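# Focus the camera until its monitor ring becomes one dot

## Task

Adjust the camera's focus so that the circle of dots shown on the little monitor shrinks into one dot, at its smallest size, lying on the middle dot. The camera and the monitor must both end up upright on the table, pointing about as they did at the start; if not, the task counts as failed. At the end, release everything and pull the gripper away. Anything that stays right only because the robot is holding it is not counted.

## Robot and tools

Robot: one Doosan M1013 arm with a Robotiq 2F-140 two-finger gripper. There is only one arm, so every motion row is a single list. The fingers point along the gripper's +z axis and close along its y axis. end_effector_position is the spot between the pads when they are shut; the fingertips stick out about 33 mm past it when closed and about 9 mm when fully open. Closing pushes the tips roughly 24 mm further out, so keep that clearance above the table.

Frames: result state lines are in the scene frame, origin on the table surface under the arm's base, +z up, +y to the left when looking along +x. Positions are in metres, orientation as quaternion wxyz, velocities in m/s and rad/s. The reported hand position can be a little off, more so far from the base. Motion commands, by contrast, are in the gripper's own axes.

Row format (used by execute_actions and move): 9 numbers, each between -1 and 1: dx, dy, dz, rx, ry, rz, position, force_limit, speed. The first six are an offset, not a pose: a displacement of the gripper from its measured pose at the start of the action, expressed on the gripper's axes. 1.0 equals 0.6 m for dx/dy/dz or 180 degrees for the rotation; rx, ry, rz form one rotation vector. Every row in an action is relative to that same start pose, not to the previous row. The last three numbers set the fingers absolutely: position +1 is fully open (140 mm), about -0.8 is where the pads touch, -1 closes until blocked. force_limit runs from about 14 N (-1) through 60 N (0) to 107 N (+1) for parts up to 40 mm wide. speed of the finger gap runs from about 30 mm/s (-1) through 140 (0) to 250 mm/s (+1). Optionally 6 extra numbers (0 to 1) may follow, one stiffness scale per arm joint from base to wrist; they persist until changed. Lower stiffness makes contact gentler; a zero offset with low stiffness can relax a press.

execute_actions(actions): a list of up to 15 actions; each action is a table of 1 to 15 rows, each row run for one 1/30 s step, and if fewer than 15 rows the last one repeats to fill 15 steps. An empty list just returns state and images. Each step the command is clipped to 70 mm and 16 degrees from the measured pose, so large offsets need several actions. The Hand target line shows where the controller is currently heading.

move(target, speed, stop_force, blocking): one row as target, offset from the pose in the latest result that reported one; travels a straight path. speed is in m/s, 0.002 to 0.5 (default 0.25), and turning is capped at twice that in rad/s. Paths take 0.5 to 10 s. Finger values are sent at the start. stop_force (20 to 80 N, optional) ends the path when the estimated push against the motion rises that much for 2 steps; the gripper backs up 2 steps and holds. Use it only with slow, non-rotating moves; omit it when moving away from something you press on. It is refused with blocking=false and in the first 0.2 s. blocking=false returns after 0.5 s while the arm keeps going; check with wait(0), and no other motion is accepted until the end shows. The result adds a move: line giving the ending (done, off_target, moving, held, fault, contact) and limits (paced = command clipped; held = some steps blocked), plus distance from target.

wait(seconds): 0 to 10 s, holds the last command. stop(): brakes a running move; fingers continue. zoom_image(camera, region): camera is cam_high (896x504) or cam_wrist (504x504); region [x0, y0, x1, y1] in pixels, top-left origin, at most 504 by 504. Use it to inspect the monitor's dot pattern closely. read_manual(section): licence texts only. finished_scene(scene): ends the scene, irreversible; call it only once the focus is right, the gripper released and withdrawn.

Gripping: send position -1 and confirm object_status = 2. Codes: 0 moving, 1 stopped while opening, 2 stopped while closing, 3 reached target or pads met. To squeeze harder while at 2, raise force_limit and switch position between -1 and -0.98. position_measured is in counts: 3 open, 230 pads meeting.

Cautions: the arm is stiff, and moves do not slow for obstacles. Hitting a joint's load limit (waist and shoulder 302, elbow 142, wrist joints 40 N m) or any external force of 144 N triggers a 10 s fault stop. Approach contact slowly, do not command far past a surface, and prefer low speed with stop_force or reduced stiffness when turning the focus ring. Do not tip over or shift the camera or monitor, or push anything off the table; an occasional disturbance may tug held parts. A "pose unreachable" line means the clearance check altered the command. Holding loads for long heats motors; a MOTOR HOT warning precedes a braking stop. Move smoothly and avoid drops or slams.

Each tool is called after ">>>" as name(argument=value, ...), one argument or row to a line, values as JSON.

## Session

>>> execute_actions(
  actions=[],
)

Scene clock: 0.00 s.
end_effector_position=(+0.7174, -0.6560, +0.2136) position_measured=3 object_status=3 end_effector_quat_wxyz=(-0.069, -0.458, +0.842, -0.276) end_effector_velocity=(-0.000, +0.000, -0.001) end_effector_angular_velocity=(+0.000, +0.000, -0.000)
Joint positions: [-0.623  0.534  1.439 -0.51   0.769  3.352]
Joint velocities: [-0.  0.  0. -0. -0.  0.]
Hand target: +0.717, -0.656, +0.214; -0.069, -0.458, +0.842, -0.276
Joint stiffness scale: [1. 1. 1. 1. 1. 1.]

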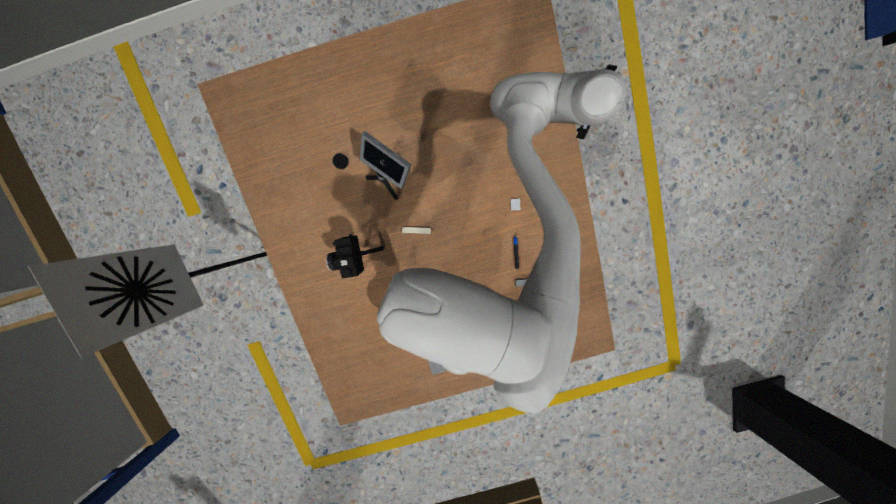

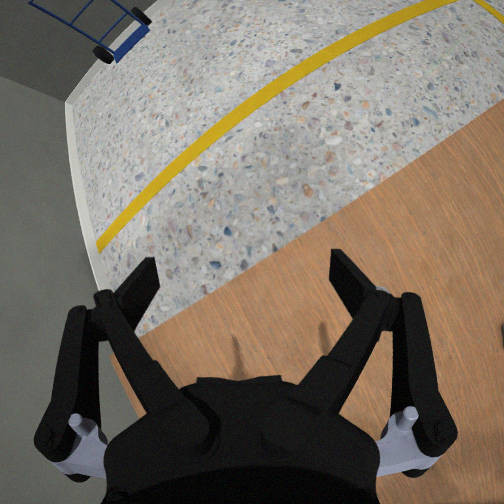

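>>> zoom_image(
  camera="cam_high",
  region=[300, 120, 460, 290],
)

>>> zoom_image(
  camera="cam_high",
  region=[350, 125, 420, 195],
)

Region (300, 120, 460, 290) of cam_high's 896x504 image, scaled by 2.965, with more detail than that image has; it fills the left 474 columns of this view, and the rest is white.

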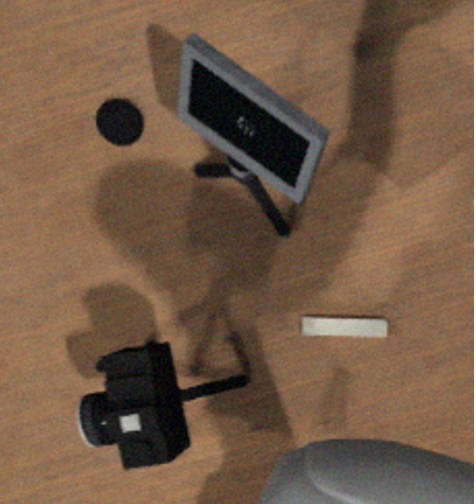

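Region (350, 125, 420, 195) of cam_high's 896x504 image, scaled by 7.200, with more detail than that image has.

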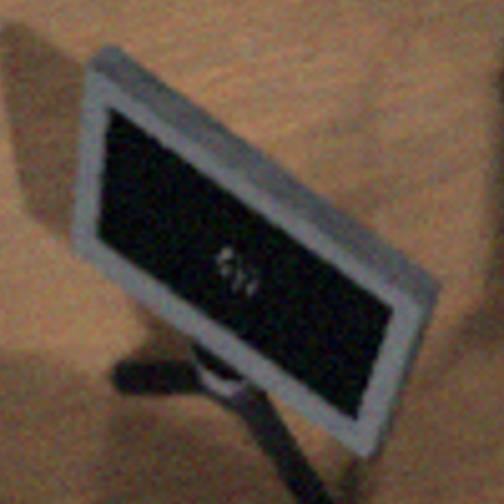

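>>> move(
  target=[-0.357,0.475,-0.715,0.149,-0.089,-0.561,0.6,-0.6,0],
  speed=0.45,
)

Scene clock: 18.70 s.
end_effector_position=(+0.5520, -0.1544, +0.3814) position_measured=53 object_status=3 end_effector_quat_wxyz=(+0.060, +0.964, -0.115, +0.230) end_effector_velocity=(-0.001, +0.001, -0.000) end_effector_angular_velocity=(+0.001, +0.004, +0.006)
Joint positions: [-0.276 -0.199  1.96  -0.041  0.912  1.512]
Joint velocities: [ 0.001 -0.    -0.     0.002  0.005 -0.006]
Hand target: +0.551, -0.150, +0.381; +0.057, +0.965, -0.112, +0.229
Off the commanded pose: 0.005 m, 1 deg.
Joint stiffness scale: [1. 1. 1. 1. 1. 1.]
move: off_target

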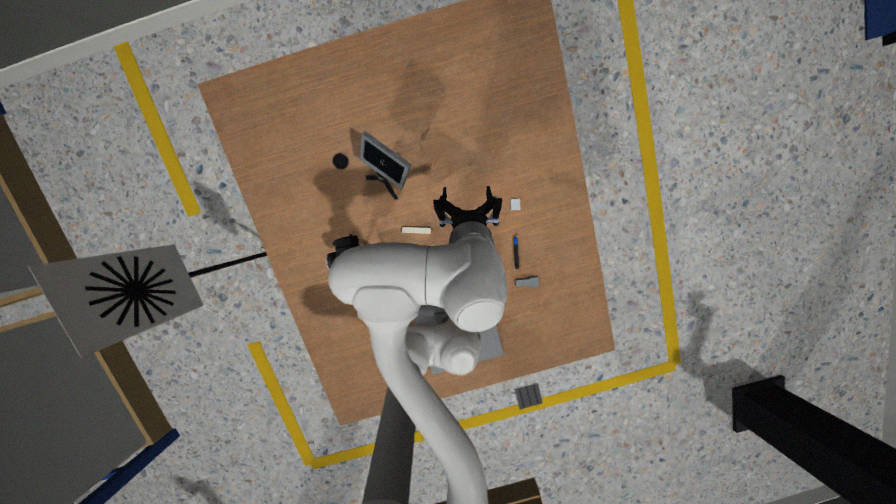

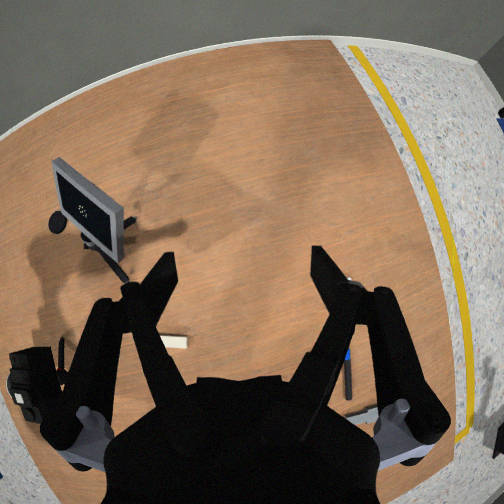

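>>> move(
  target=[-0.374,-0.787,-0.079,0.1513,-0.0887,-0.5633,0.6,-0.6,0],
  speed=0.45,
)

Scene clock: 30.10 s.
end_effector_position=(+0.4546, +0.3496, +0.2886) position_measured=53 object_status=3 end_effector_quat_wxyz=(+0.003, +0.709, +0.705, -0.001) end_effector_velocity=(-0.000, +0.002, +0.001) end_effector_angular_velocity=(+0.000, +0.001, +0.006)
Joint positions: [0.628 0.075 1.809 0.001 1.268 0.597]
Joint velocities: [ 0.002  0.001 -0.002  0.001  0.002 -0.004]
Hand target: +0.455, +0.354, +0.291; -0.000, +0.707, +0.707, +0.000
Off the commanded pose: 0.004 m, 0 deg.
Joint stiffness scale: [1. 1. 1. 1. 1. 1.]
move: off_target

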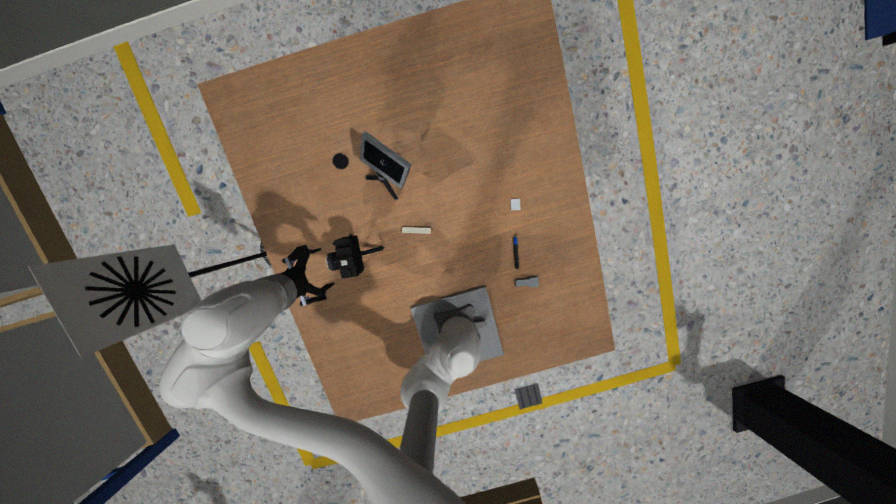

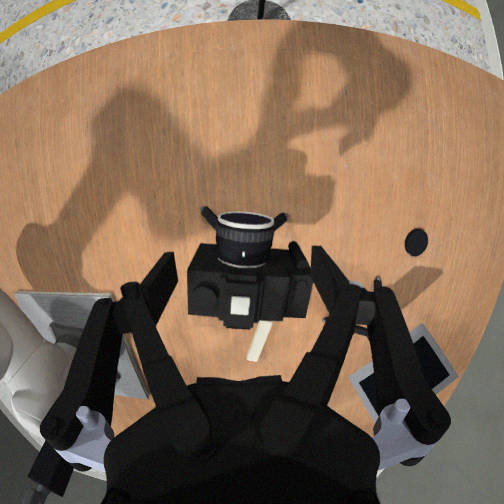

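>>> move(
  target=[-0.01,-0.006,0.215,0,0,0.018,0.45,-0.6,0],
  speed=0.13,
)

Scene clock: 34.97 s.
end_effector_position=(+0.4527, +0.3458, +0.1643) position_measured=72 object_status=3 end_effector_quat_wxyz=(+0.003, +0.726, +0.688, +0.002) end_effector_velocity=(+0.002, +0.001, -0.000) end_effector_angular_velocity=(+0.002, -0.004, -0.001)
Joint positions: [0.626 0.152 1.966 0.001 1.028 0.643]
Joint velocities: [-0.     0.001 -0.    -0.    -0.004  0.001]
Hand target: +0.451, +0.343, +0.160; +0.003, +0.729, +0.685, -0.001
Off the commanded pose: 0.006 m, 1 deg.
Joint stiffness scale: [1. 1. 1. 1. 1. 1.]
move: off_target

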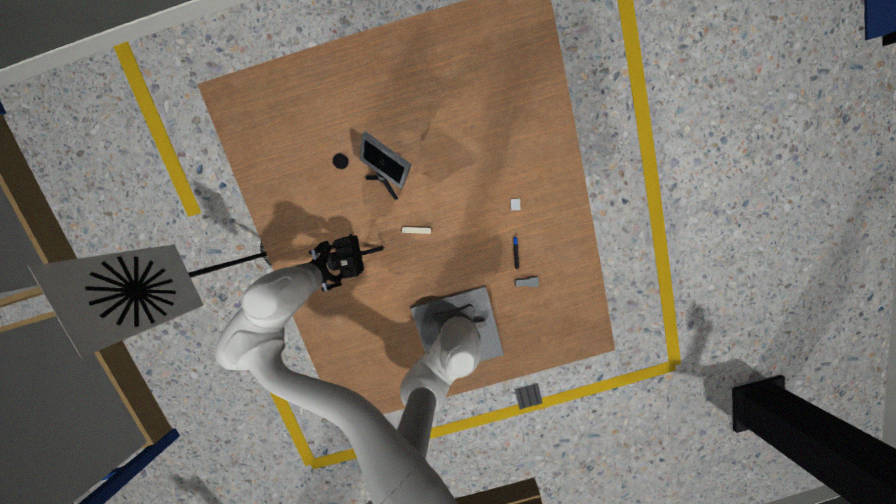

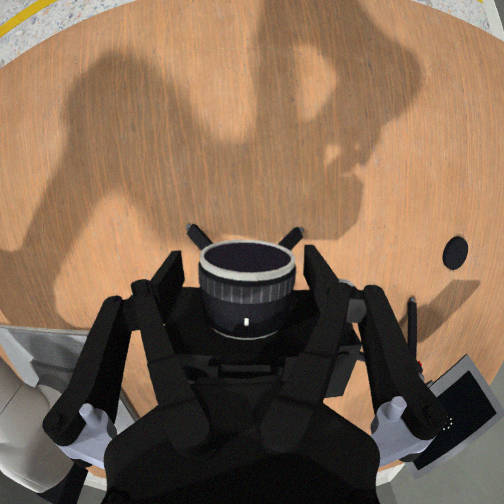

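>>> move(
  target=[0,0.009,0,0,0,0,0.25,-0.6,-0.3],
  speed=0.05,
)

>>> move(
  target=[0,0,0,0,0,0,-1,-0.6,-0.6],
)

>>> move(
  target=[0,-0.003,0,0.085,0,0,-1,-0.6,-0.6],
  speed=0.1,
)

>>> zoom_image(
  camera="cam_high",
  region=[350, 125, 420, 195],
)

Scene clock: 41.13 s.
end_effector_position=(+0.4540, +0.3447, +0.1624) position_measured=98 object_status=3 end_effector_quat_wxyz=(+0.003, +0.727, +0.687, +0.001) end_effector_velocity=(+0.001, +0.000, +0.000) end_effector_angular_velocity=(+0.000, -0.000, -0.001)
Joint positions: [0.623 0.156 1.965 0.001 1.028 0.643]
Joint velocities: [-0.001  0.001 -0.002  0.     0.    -0.   ]
Hand target: +0.458, +0.346, +0.164; +0.003, +0.726, +0.688, +0.002
Off the commanded pose: 0.005 m, 0 deg.
Joint stiffness scale: [1. 1. 1. 1. 1. 1.]
move: off_target

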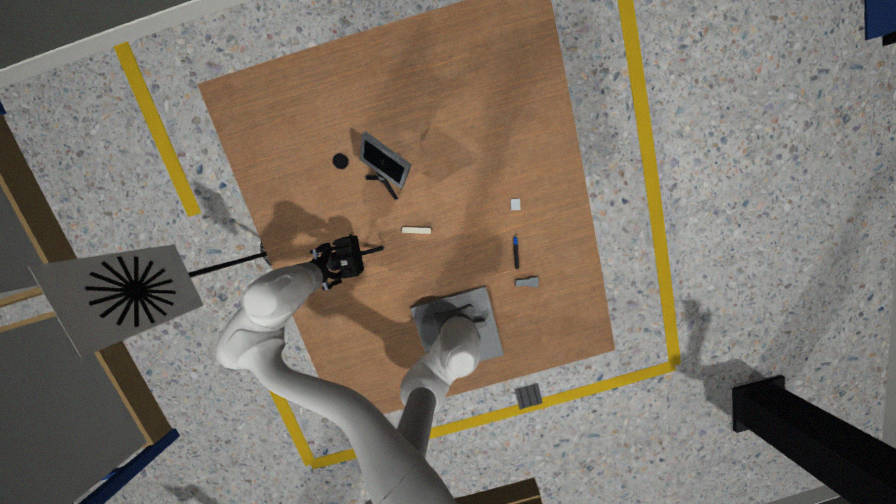

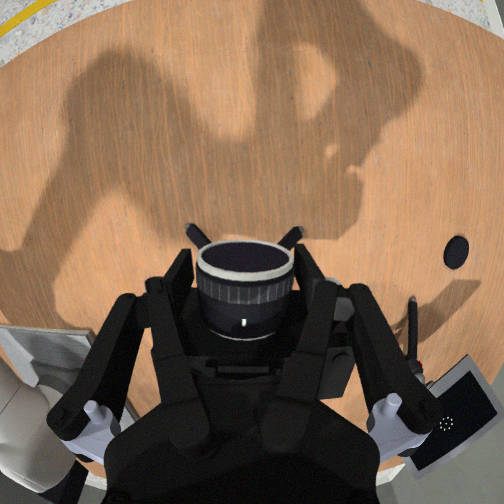

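Scene clock: 41.63 s.
end_effector_position=(+0.4541, +0.3447, +0.1624) position_measured=131 object_status=2 end_effector_quat_wxyz=(+0.003, +0.727, +0.687, +0.001) end_effector_velocity=(+0.001, +0.001, +0.001) end_effector_angular_velocity=(+0.002, -0.002, +0.001)
Joint positions: [0.623 0.156 1.965 0.001 1.028 0.643]
Joint velocities: [ 0.     0.    -0.003  0.    -0.    -0.   ]
Hand target: +0.454, +0.345, +0.162; +0.003, +0.727, +0.687, +0.001
Off the commanded pose: 0.000 m, 0 deg.
Joint stiffness scale: [1. 1. 1. 1. 1. 1.]
move: done

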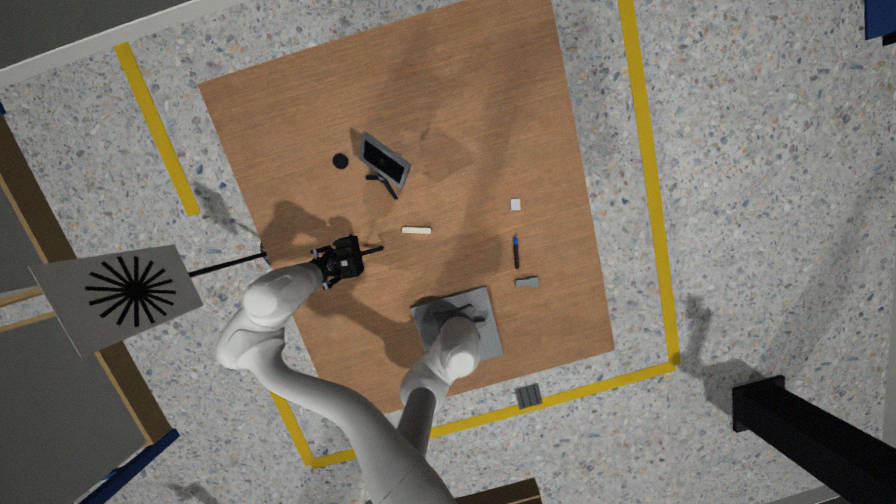

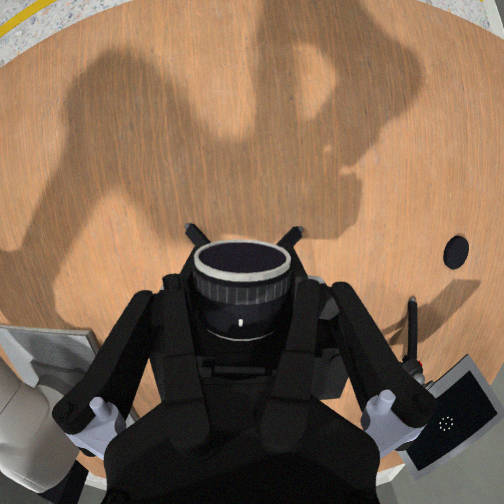

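Scene clock: 43.30 s.
end_effector_position=(+0.4510, +0.3445, +0.1623) position_measured=131 object_status=2 end_effector_quat_wxyz=(-0.091, +0.721, +0.681, -0.089) end_effector_velocity=(-0.000, -0.000, +0.000) end_effector_angular_velocity=(+0.000, +0.009, +0.000)
Joint positions: [0.546 0.262 1.855 0.144 1.257 0.506]
Joint velocities: [-0.002  0.003 -0.003  0.004  0.009 -0.004]
Hand target: +0.452, +0.345, +0.162; -0.094, +0.721, +0.681, -0.091
Off the commanded pose: 0.001 m, 0 deg.
Joint stiffness scale: [1. 1. 1. 1. 1. 1.]
move: done

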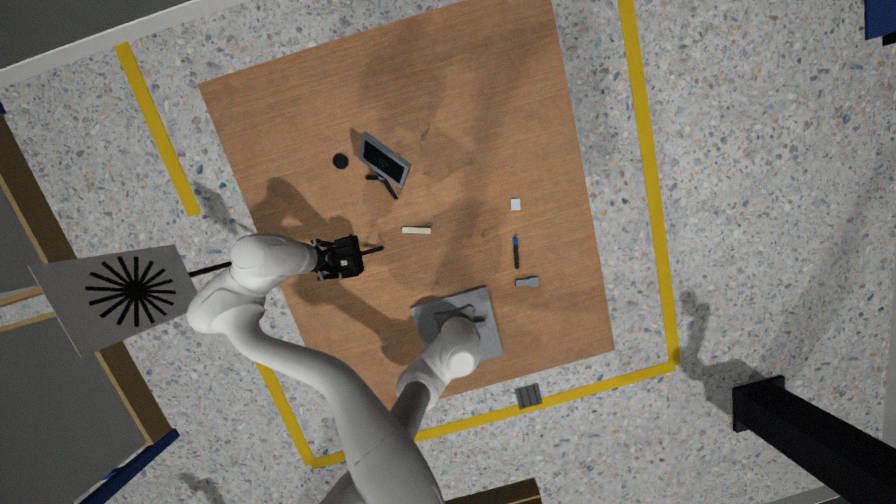

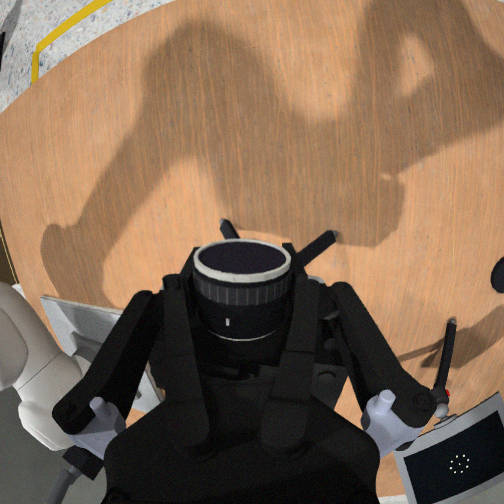

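Region (350, 125, 420, 195) of cam_high's 896x504 image, scaled by 7.200, with more detail than that image has.

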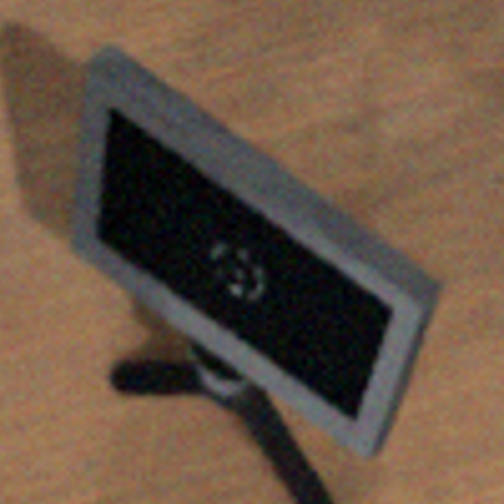

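>>> zoom_image(
  camera="cam_wrist",
  region=[424, 424, 504, 504],
)

>>> move(
  target=[0,0.006,0,-0.085,0,0,-1,-0.6,-0.6],
  speed=0.12,
)

>>> zoom_image(
  camera="cam_wrist",
  region=[410, 380, 490, 460],
)

>>> move(
  target=[0,0.003,0,-0.085,0,0,-1,-0.6,-0.6],
  speed=0.12,
)

>>> zoom_image(
  camera="cam_high",
  region=[350, 125, 420, 195],
)

Region (424, 424, 504, 504) of cam_wrist's 504x504 image, scaled by 6.300, with more detail than that image has.

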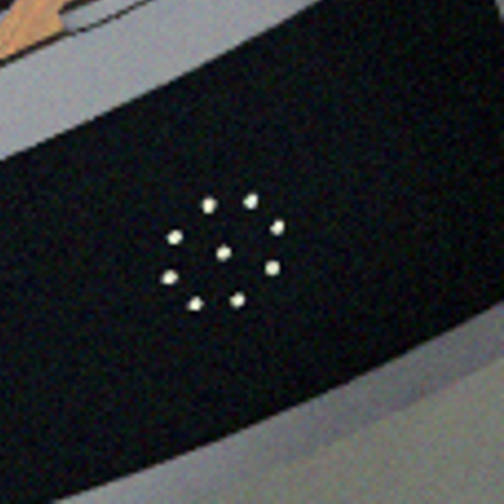

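Scene clock: 51.57 s.
end_effector_position=(+0.4569, +0.3465, +0.1637) position_measured=131 object_status=2 end_effector_quat_wxyz=(+0.003, +0.727, +0.687, +0.003) end_effector_velocity=(+0.000, +0.000, -0.000) end_effector_angular_velocity=(-0.001, -0.012, -0.001)
Joint positions: [0.622 0.158 1.96  0.002 1.027 0.642]
Joint velocities: [ 0.005 -0.004  0.005 -0.009 -0.011  0.011]
Hand target: +0.455, +0.344, +0.162; +0.006, +0.727, +0.687, +0.002
Off the commanded pose: 0.004 m, 0 deg.
Joint stiffness scale: [1. 1. 1. 1. 1. 1.]
move: off_target

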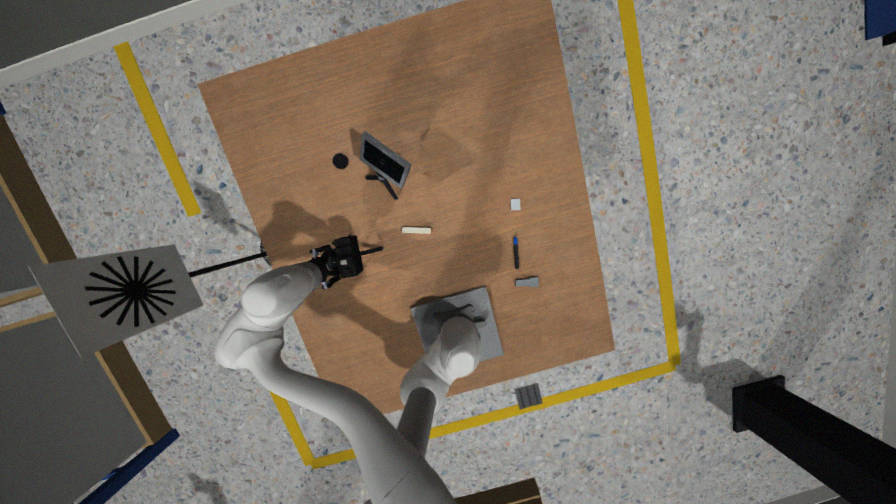

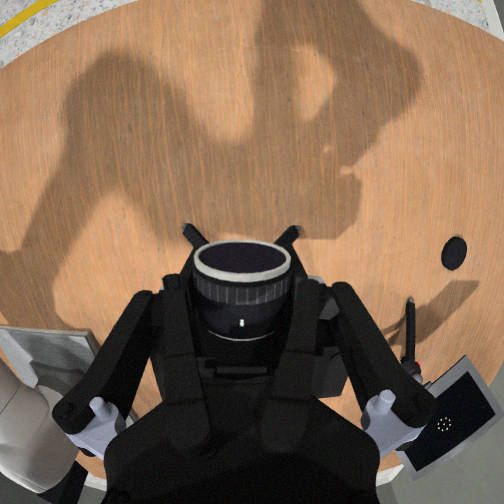

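Region (410, 380, 490, 460) of cam_wrist's 504x504 image, scaled by 6.300, with more detail than that image has.

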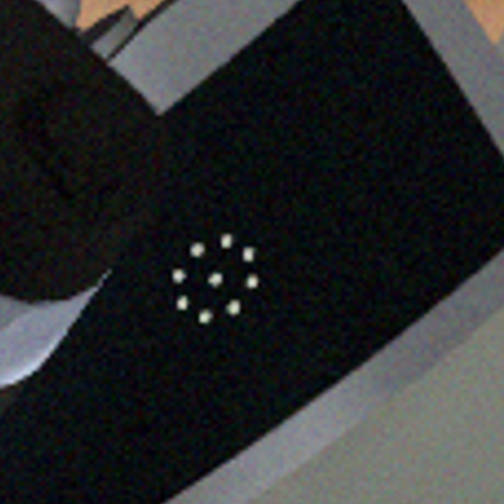

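Scene clock: 53.03 s.
end_effector_position=(+0.4610, +0.3485, +0.1657) position_measured=131 object_status=2 end_effector_quat_wxyz=(+0.097, +0.721, +0.680, +0.094) end_effector_velocity=(-0.002, +0.000, -0.003) end_effector_angular_velocity=(+0.001, -0.004, -0.006)
Joint positions: [ 0.72   0.076  2.074 -0.239  0.81   0.892]
Joint velocities: [ 0.005 -0.     0.008 -0.007 -0.009  0.017]
Hand target: +0.459, +0.347, +0.164; +0.099, +0.720, +0.680, +0.094
Off the commanded pose: 0.004 m, 0 deg.
Joint stiffness scale: [1. 1. 1. 1. 1. 1.]
move: off_target

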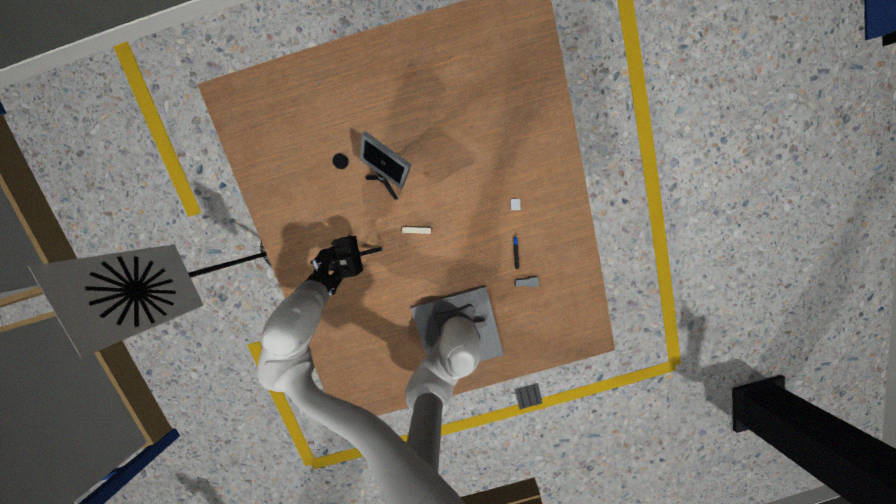

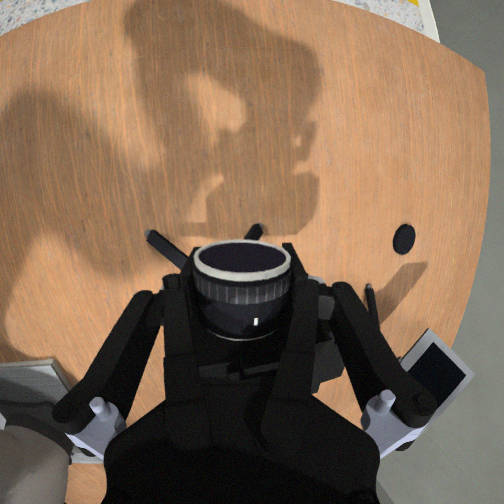

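Region (350, 125, 420, 195) of cam_high's 896x504 image, scaled by 7.200, with more detail than that image has.

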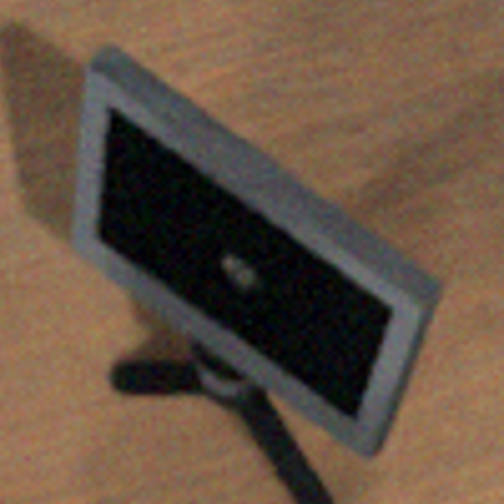

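>>> move(
  target=[0,0,0,0,0,0,0.4,-0.6,0],
)

>>> move(
  target=[-0.004,-0.016,0.004,0.22,0,0,0.4,-0.6,0],
  speed=0.25,
)

Scene clock: 62.03 s.
end_effector_position=(+0.4609, +0.3487, +0.1655) position_measured=78 object_status=3 end_effector_quat_wxyz=(+0.097, +0.721, +0.680, +0.095) end_effector_velocity=(-0.000, +0.000, +0.001) end_effector_angular_velocity=(+0.001, -0.001, +0.000)
Joint positions: [ 0.721  0.076  2.074 -0.239  0.809  0.893]
Joint velocities: [-0.    -0.001 -0.     0.     0.    -0.   ]
Hand target: +0.461, +0.348, +0.166; +0.097, +0.721, +0.680, +0.094
Off the commanded pose: 0.000 m, 0 deg.
Joint stiffness scale: [1. 1. 1. 1. 1. 1.]
move: done

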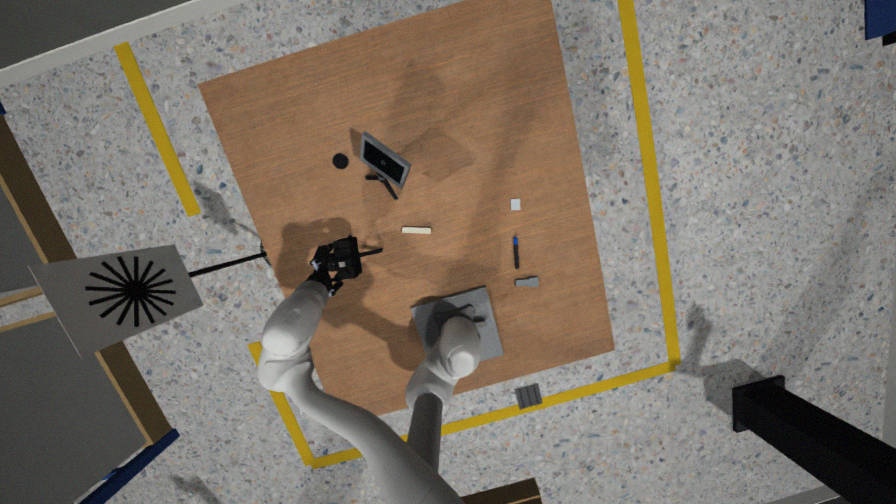

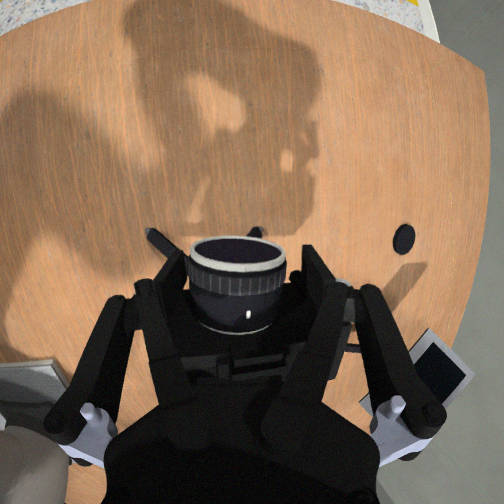

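Scene clock: 73.47 s.
end_effector_position=(+0.4638, +0.3508, +0.1822) position_measured=78 object_status=3 end_effector_quat_wxyz=(-0.116, +0.718, +0.679, -0.098) end_effector_velocity=(+0.000, +0.000, -0.000) end_effector_angular_velocity=(+0.000, -0.000, -0.000)
Joint positions: [0.522 0.283 1.796 0.18  1.332 0.476]
Joint velocities: [-0.     0.001 -0.     0.    -0.001 -0.   ]
Hand target: +0.464, +0.351, +0.182; -0.116, +0.718, +0.679, -0.099
Off the commanded pose: 0.025 m, 7 deg.
Joint stiffness scale: [1. 1. 1. 1. 1. 1.]
FORCE FAULT: contact force on the arm reached its limit, and the arm stopped for 10 seconds. The contact can be on any part of the arm, not only on its tool. That time counts as 20 of the actions that you can send in this scene. The arm's remaining commands of this call were not run. The arm holds still and accepts commands again. Move the arm away from the contact; if what it grips holds it there, let go first. Pushing or pulling that hard again can fault the arm again.
move: fault

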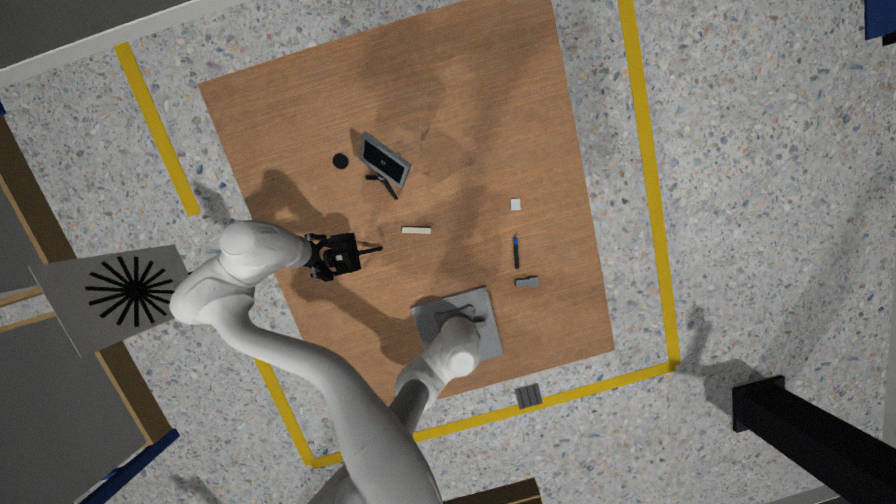

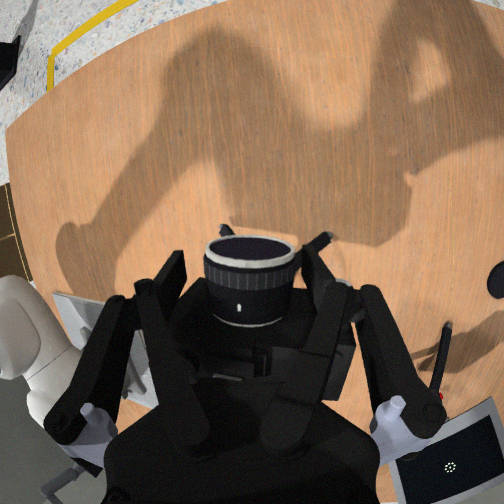

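>>> move(
  target=[0.03,0.005,-0.04,0,0,0,0.6,-0.6,0],
  speed=0.05,
)

Scene clock: 77.87 s.
end_effector_position=(+0.4736, +0.3644, +0.2025) position_measured=53 object_status=3 end_effector_quat_wxyz=(-0.116, +0.717, +0.680, -0.099) end_effector_velocity=(+0.000, +0.001, +0.000) end_effector_angular_velocity=(-0.001, +0.003, +0.000)
Joint positions: [0.534 0.29  1.745 0.18  1.373 0.493]
Joint velocities: [ 0.001  0.002 -0.003  0.     0.004  0.001]
Hand target: +0.475, +0.368, +0.204; -0.116, +0.718, +0.679, -0.098
Off the commanded pose: 0.004 m, 0 deg.
Joint stiffness scale: [1. 1. 1. 1. 1. 1.]
move: off_target

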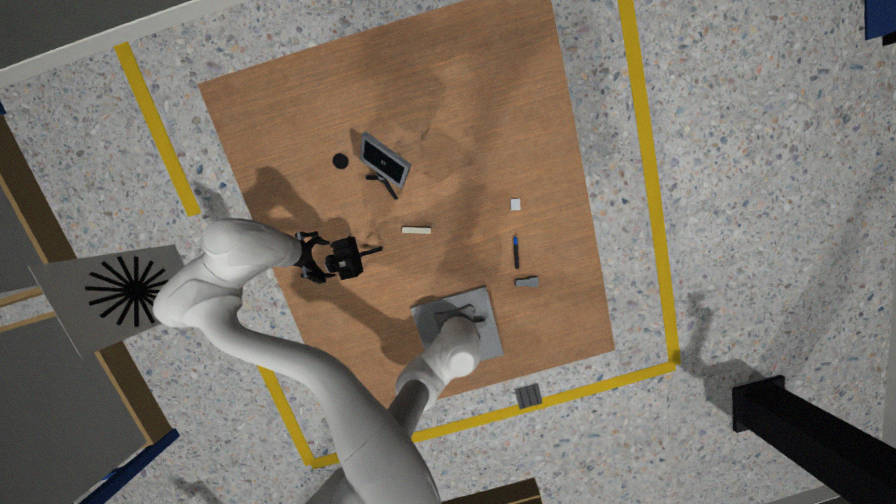

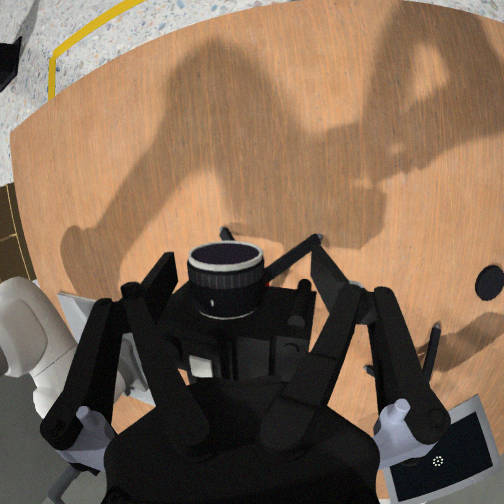

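>>> move(
  target=[-0.012,-0.033,0.01,0,0,0,0.6,-0.6,0],
  speed=0.08,
)

>>> move(
  target=[0,0,0.085,0,0,0,0.5,-0.6,0],
  speed=0.06,
)

>>> zoom_image(
  camera="cam_wrist",
  region=[100, 180, 400, 400],
)

Scene clock: 85.13 s.
end_effector_position=(+0.4564, +0.3580, +0.2044) position_measured=53 object_status=3 end_effector_quat_wxyz=(-0.115, +0.716, +0.681, -0.098) end_effector_velocity=(-0.001, -0.000, -0.000) end_effector_angular_velocity=(+0.000, -0.000, -0.000)
Joint positions: [0.538 0.262 1.779 0.18  1.366 0.493]
Joint velocities: [ 0.    -0.002  0.002  0.    -0.001 -0.   ]
Hand target: +0.453, +0.358, +0.203; -0.116, +0.717, +0.680, -0.099
Off the commanded pose: 0.004 m, 0 deg.
Joint stiffness scale: [1. 1. 1. 1. 1. 1.]
move: off_target

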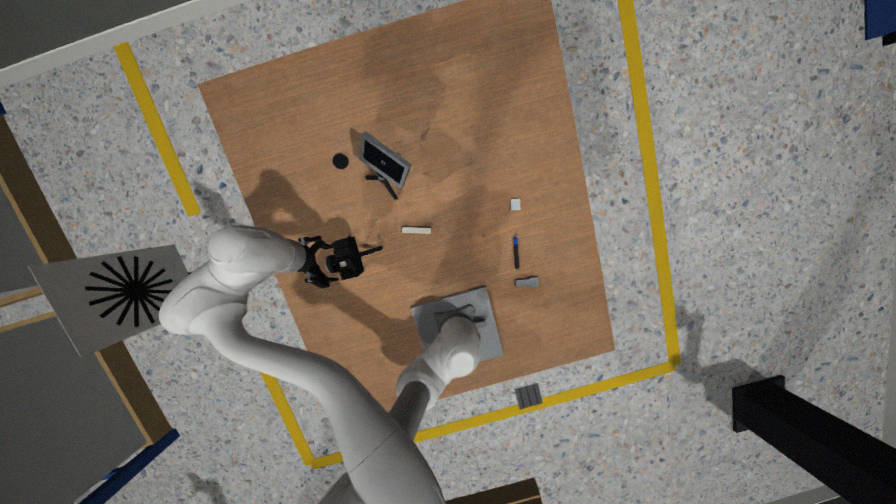

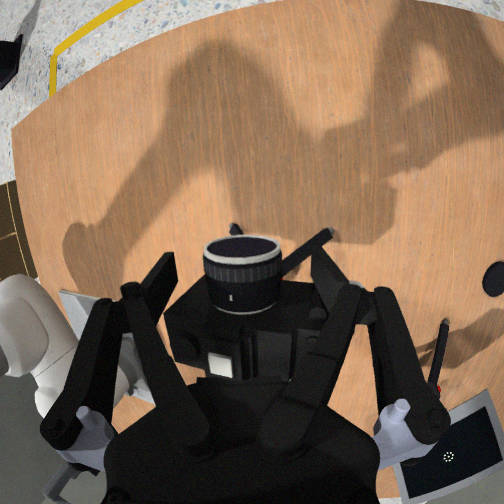

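Scene clock: 86.33 s.
end_effector_position=(+0.4458, +0.3580, +0.1600) position_measured=66 object_status=3 end_effector_quat_wxyz=(-0.111, +0.718, +0.680, -0.096) end_effector_velocity=(-0.001, +0.000, -0.002) end_effector_angular_velocity=(+0.001, +0.000, +0.000)
Joint positions: [0.549 0.281 1.842 0.181 1.277 0.493]
Joint velocities: [ 0.001  0.001  0.003  0.001 -0.004 -0.001]
Hand target: +0.441, +0.360, +0.156; -0.115, +0.716, +0.681, -0.098
Off the commanded pose: 0.006 m, 1 deg.
Joint stiffness scale: [1. 1. 1. 1. 1. 1.]
move: off_target

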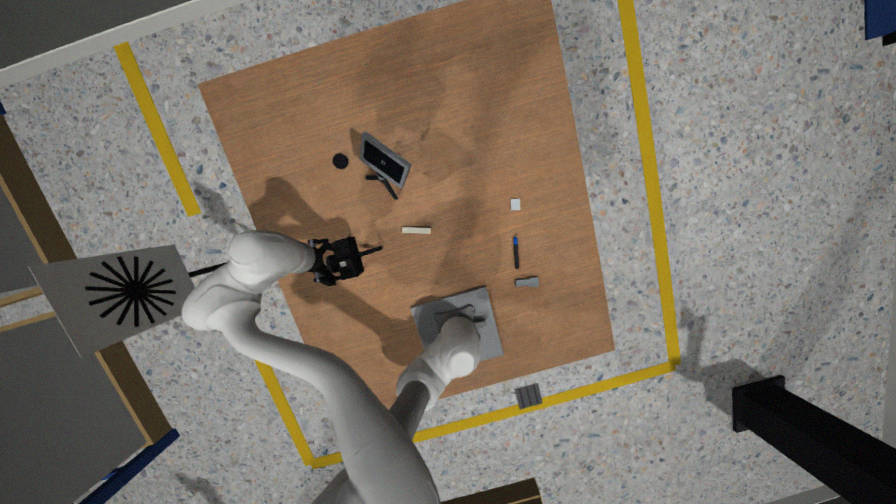

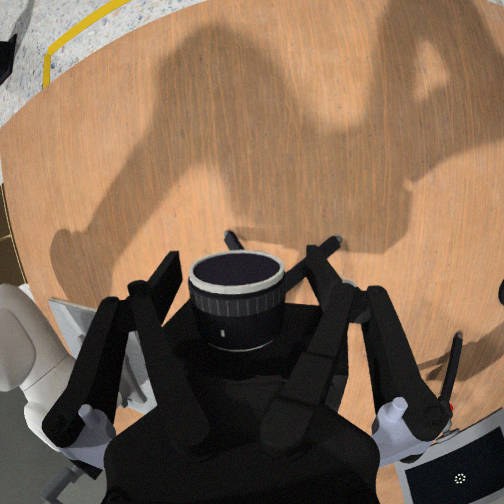

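Region (100, 180, 400, 400) of cam_wrist's 504x504 image, scaled by 1.680, with more detail than that image has; it fills the top 370 rows of this view, and the rest is white.

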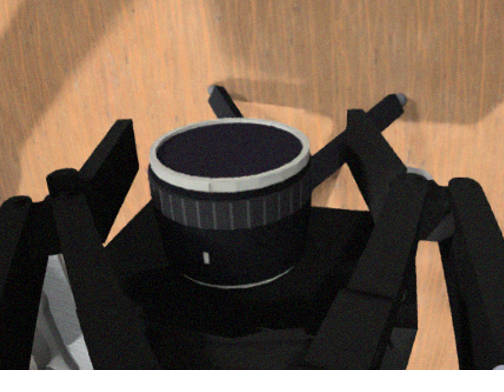

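>>> move(
  target=[-0.01,-0.011,0,0,0,-0.015,0.3,-0.6,-0.3],
  speed=0.04,
)

>>> zoom_image(
  camera="cam_wrist",
  region=[424, 424, 504, 504],
)

Scene clock: 91.90 s.
end_effector_position=(+0.4419, +0.3558, +0.1633) position_measured=91 object_status=3 end_effector_quat_wxyz=(-0.113, +0.703, +0.696, -0.092) end_effector_velocity=(-0.002, -0.001, -0.001) end_effector_angular_velocity=(+0.002, +0.002, +0.009)
Joint positions: [0.55  0.269 1.85  0.181 1.277 0.449]
Joint velocities: [ 0.    -0.001  0.004 -0.    -0.    -0.009]
Hand target: +0.439, +0.352, +0.162; -0.113, +0.702, +0.697, -0.094
Off the commanded pose: 0.005 m, 0 deg.
Joint stiffness scale: [1. 1. 1. 1. 1. 1.]
move: off_target

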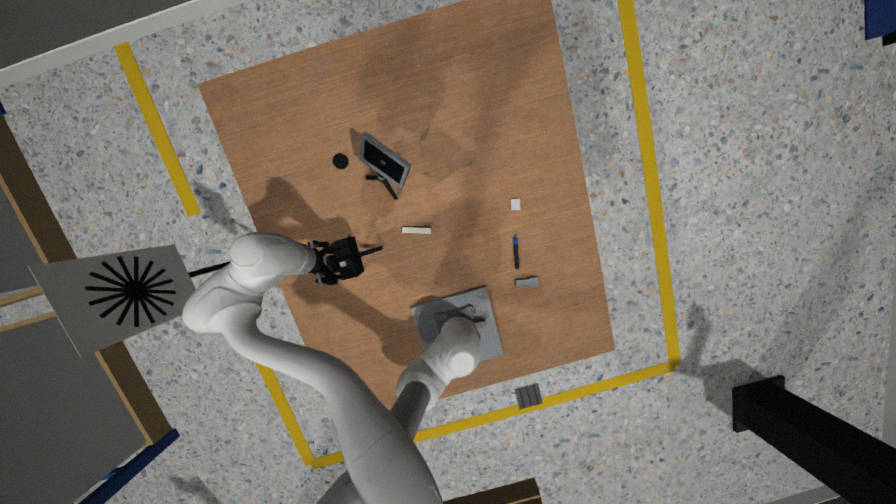

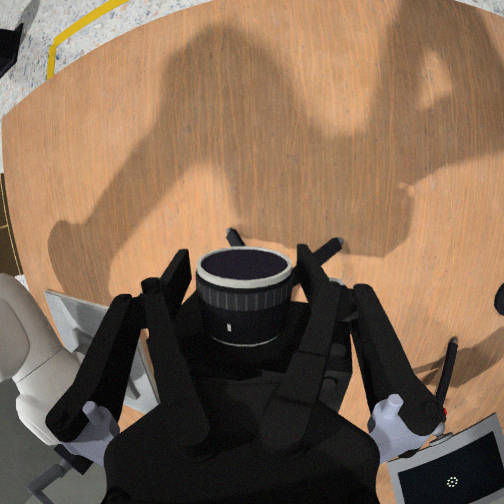

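Region (424, 424, 504, 504) of cam_wrist's 504x504 image, scaled by 6.300, with more detail than that image has.

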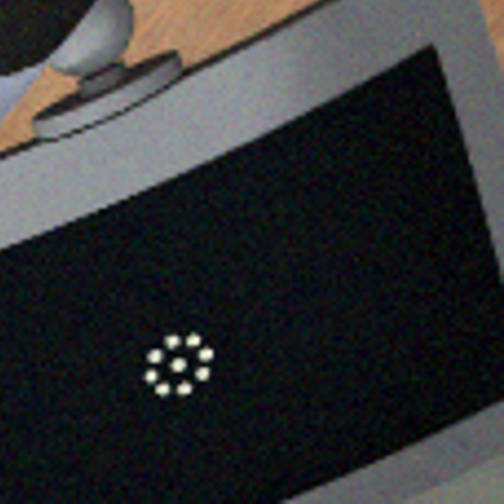

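>>> move(
  target=[0,0,0,0,0,0,-1,-0.6,-0.6],
)

>>> move(
  target=[-0.003,0.002,0.003,-0.095,0,0,-1,-0.6,-0.6],
  speed=0.1,
)

>>> zoom_image(
  camera="cam_wrist",
  region=[400, 390, 480, 470],
)

Scene clock: 97.67 s.
end_effector_position=(+0.4417, +0.3558, +0.1633) position_measured=131 object_status=2 end_effector_quat_wxyz=(-0.113, +0.703, +0.696, -0.092) end_effector_velocity=(-0.000, -0.000, -0.000) end_effector_angular_velocity=(-0.000, +0.001, -0.000)
Joint positions: [0.55  0.269 1.85  0.181 1.277 0.448]
Joint velocities: [ 0.  0.  0. -0. -0.  0.]
Hand target: +0.442, +0.356, +0.163; -0.113, +0.703, +0.696, -0.092
Off the commanded pose: 0.000 m, 0 deg.
Joint stiffness scale: [1. 1. 1. 1. 1. 1.]
move: done

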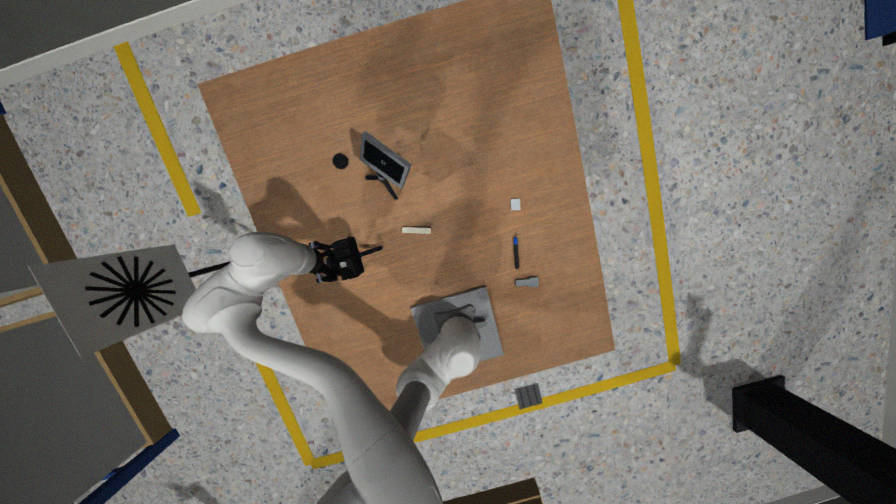

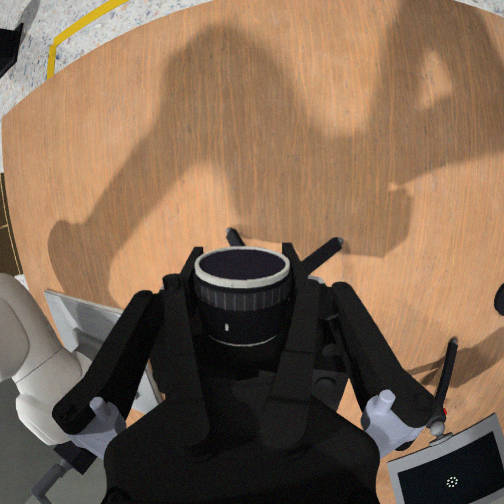

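Scene clock: 99.47 s.
end_effector_position=(+0.4453, +0.3574, +0.1639) position_measured=131 object_status=2 end_effector_quat_wxyz=(-0.011, +0.712, +0.702, +0.015) end_effector_velocity=(+0.001, +0.000, -0.000) end_effector_angular_velocity=(-0.001, -0.011, -0.002)
Joint positions: [0.631 0.143 1.977 0.039 1.005 0.589]
Joint velocities: [ 0.003 -0.002  0.003 -0.008 -0.01   0.01 ]
Hand target: +0.442, +0.354, +0.161; -0.007, +0.712, +0.702, +0.013
Off the commanded pose: 0.005 m, 0 deg.
Joint stiffness scale: [1. 1. 1. 1. 1. 1.]
move: off_target

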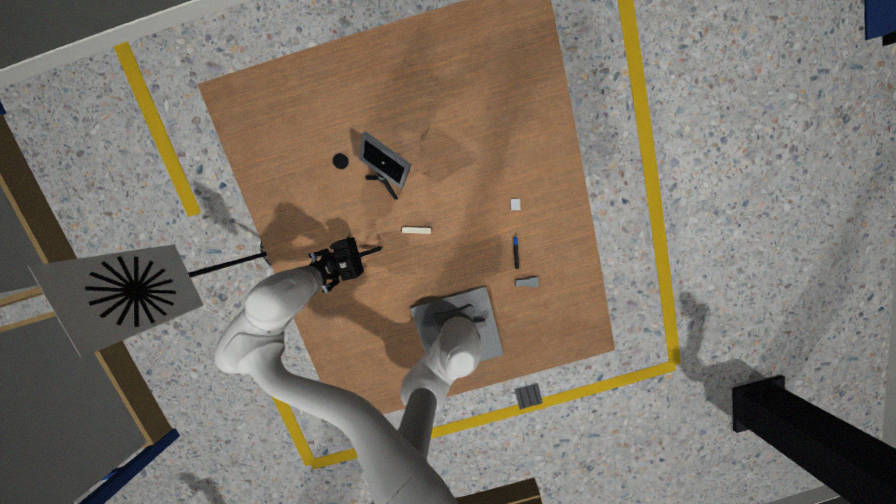

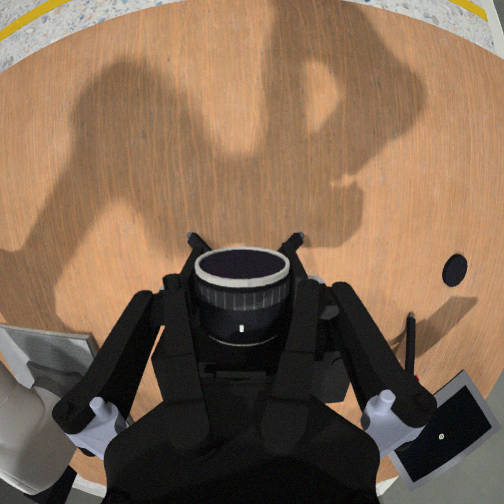

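Region (400, 390, 480, 470) of cam_wrist's 504x504 image, scaled by 6.300, with more detail than that image has.

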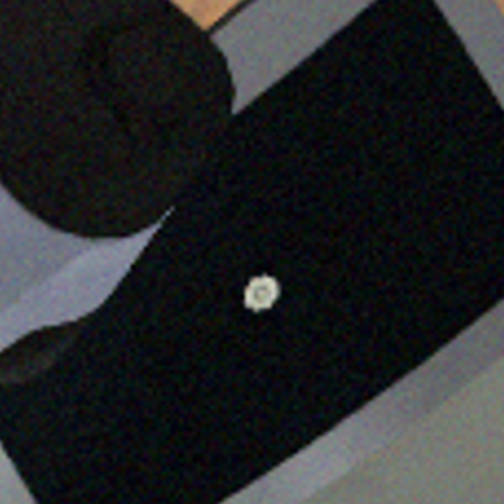

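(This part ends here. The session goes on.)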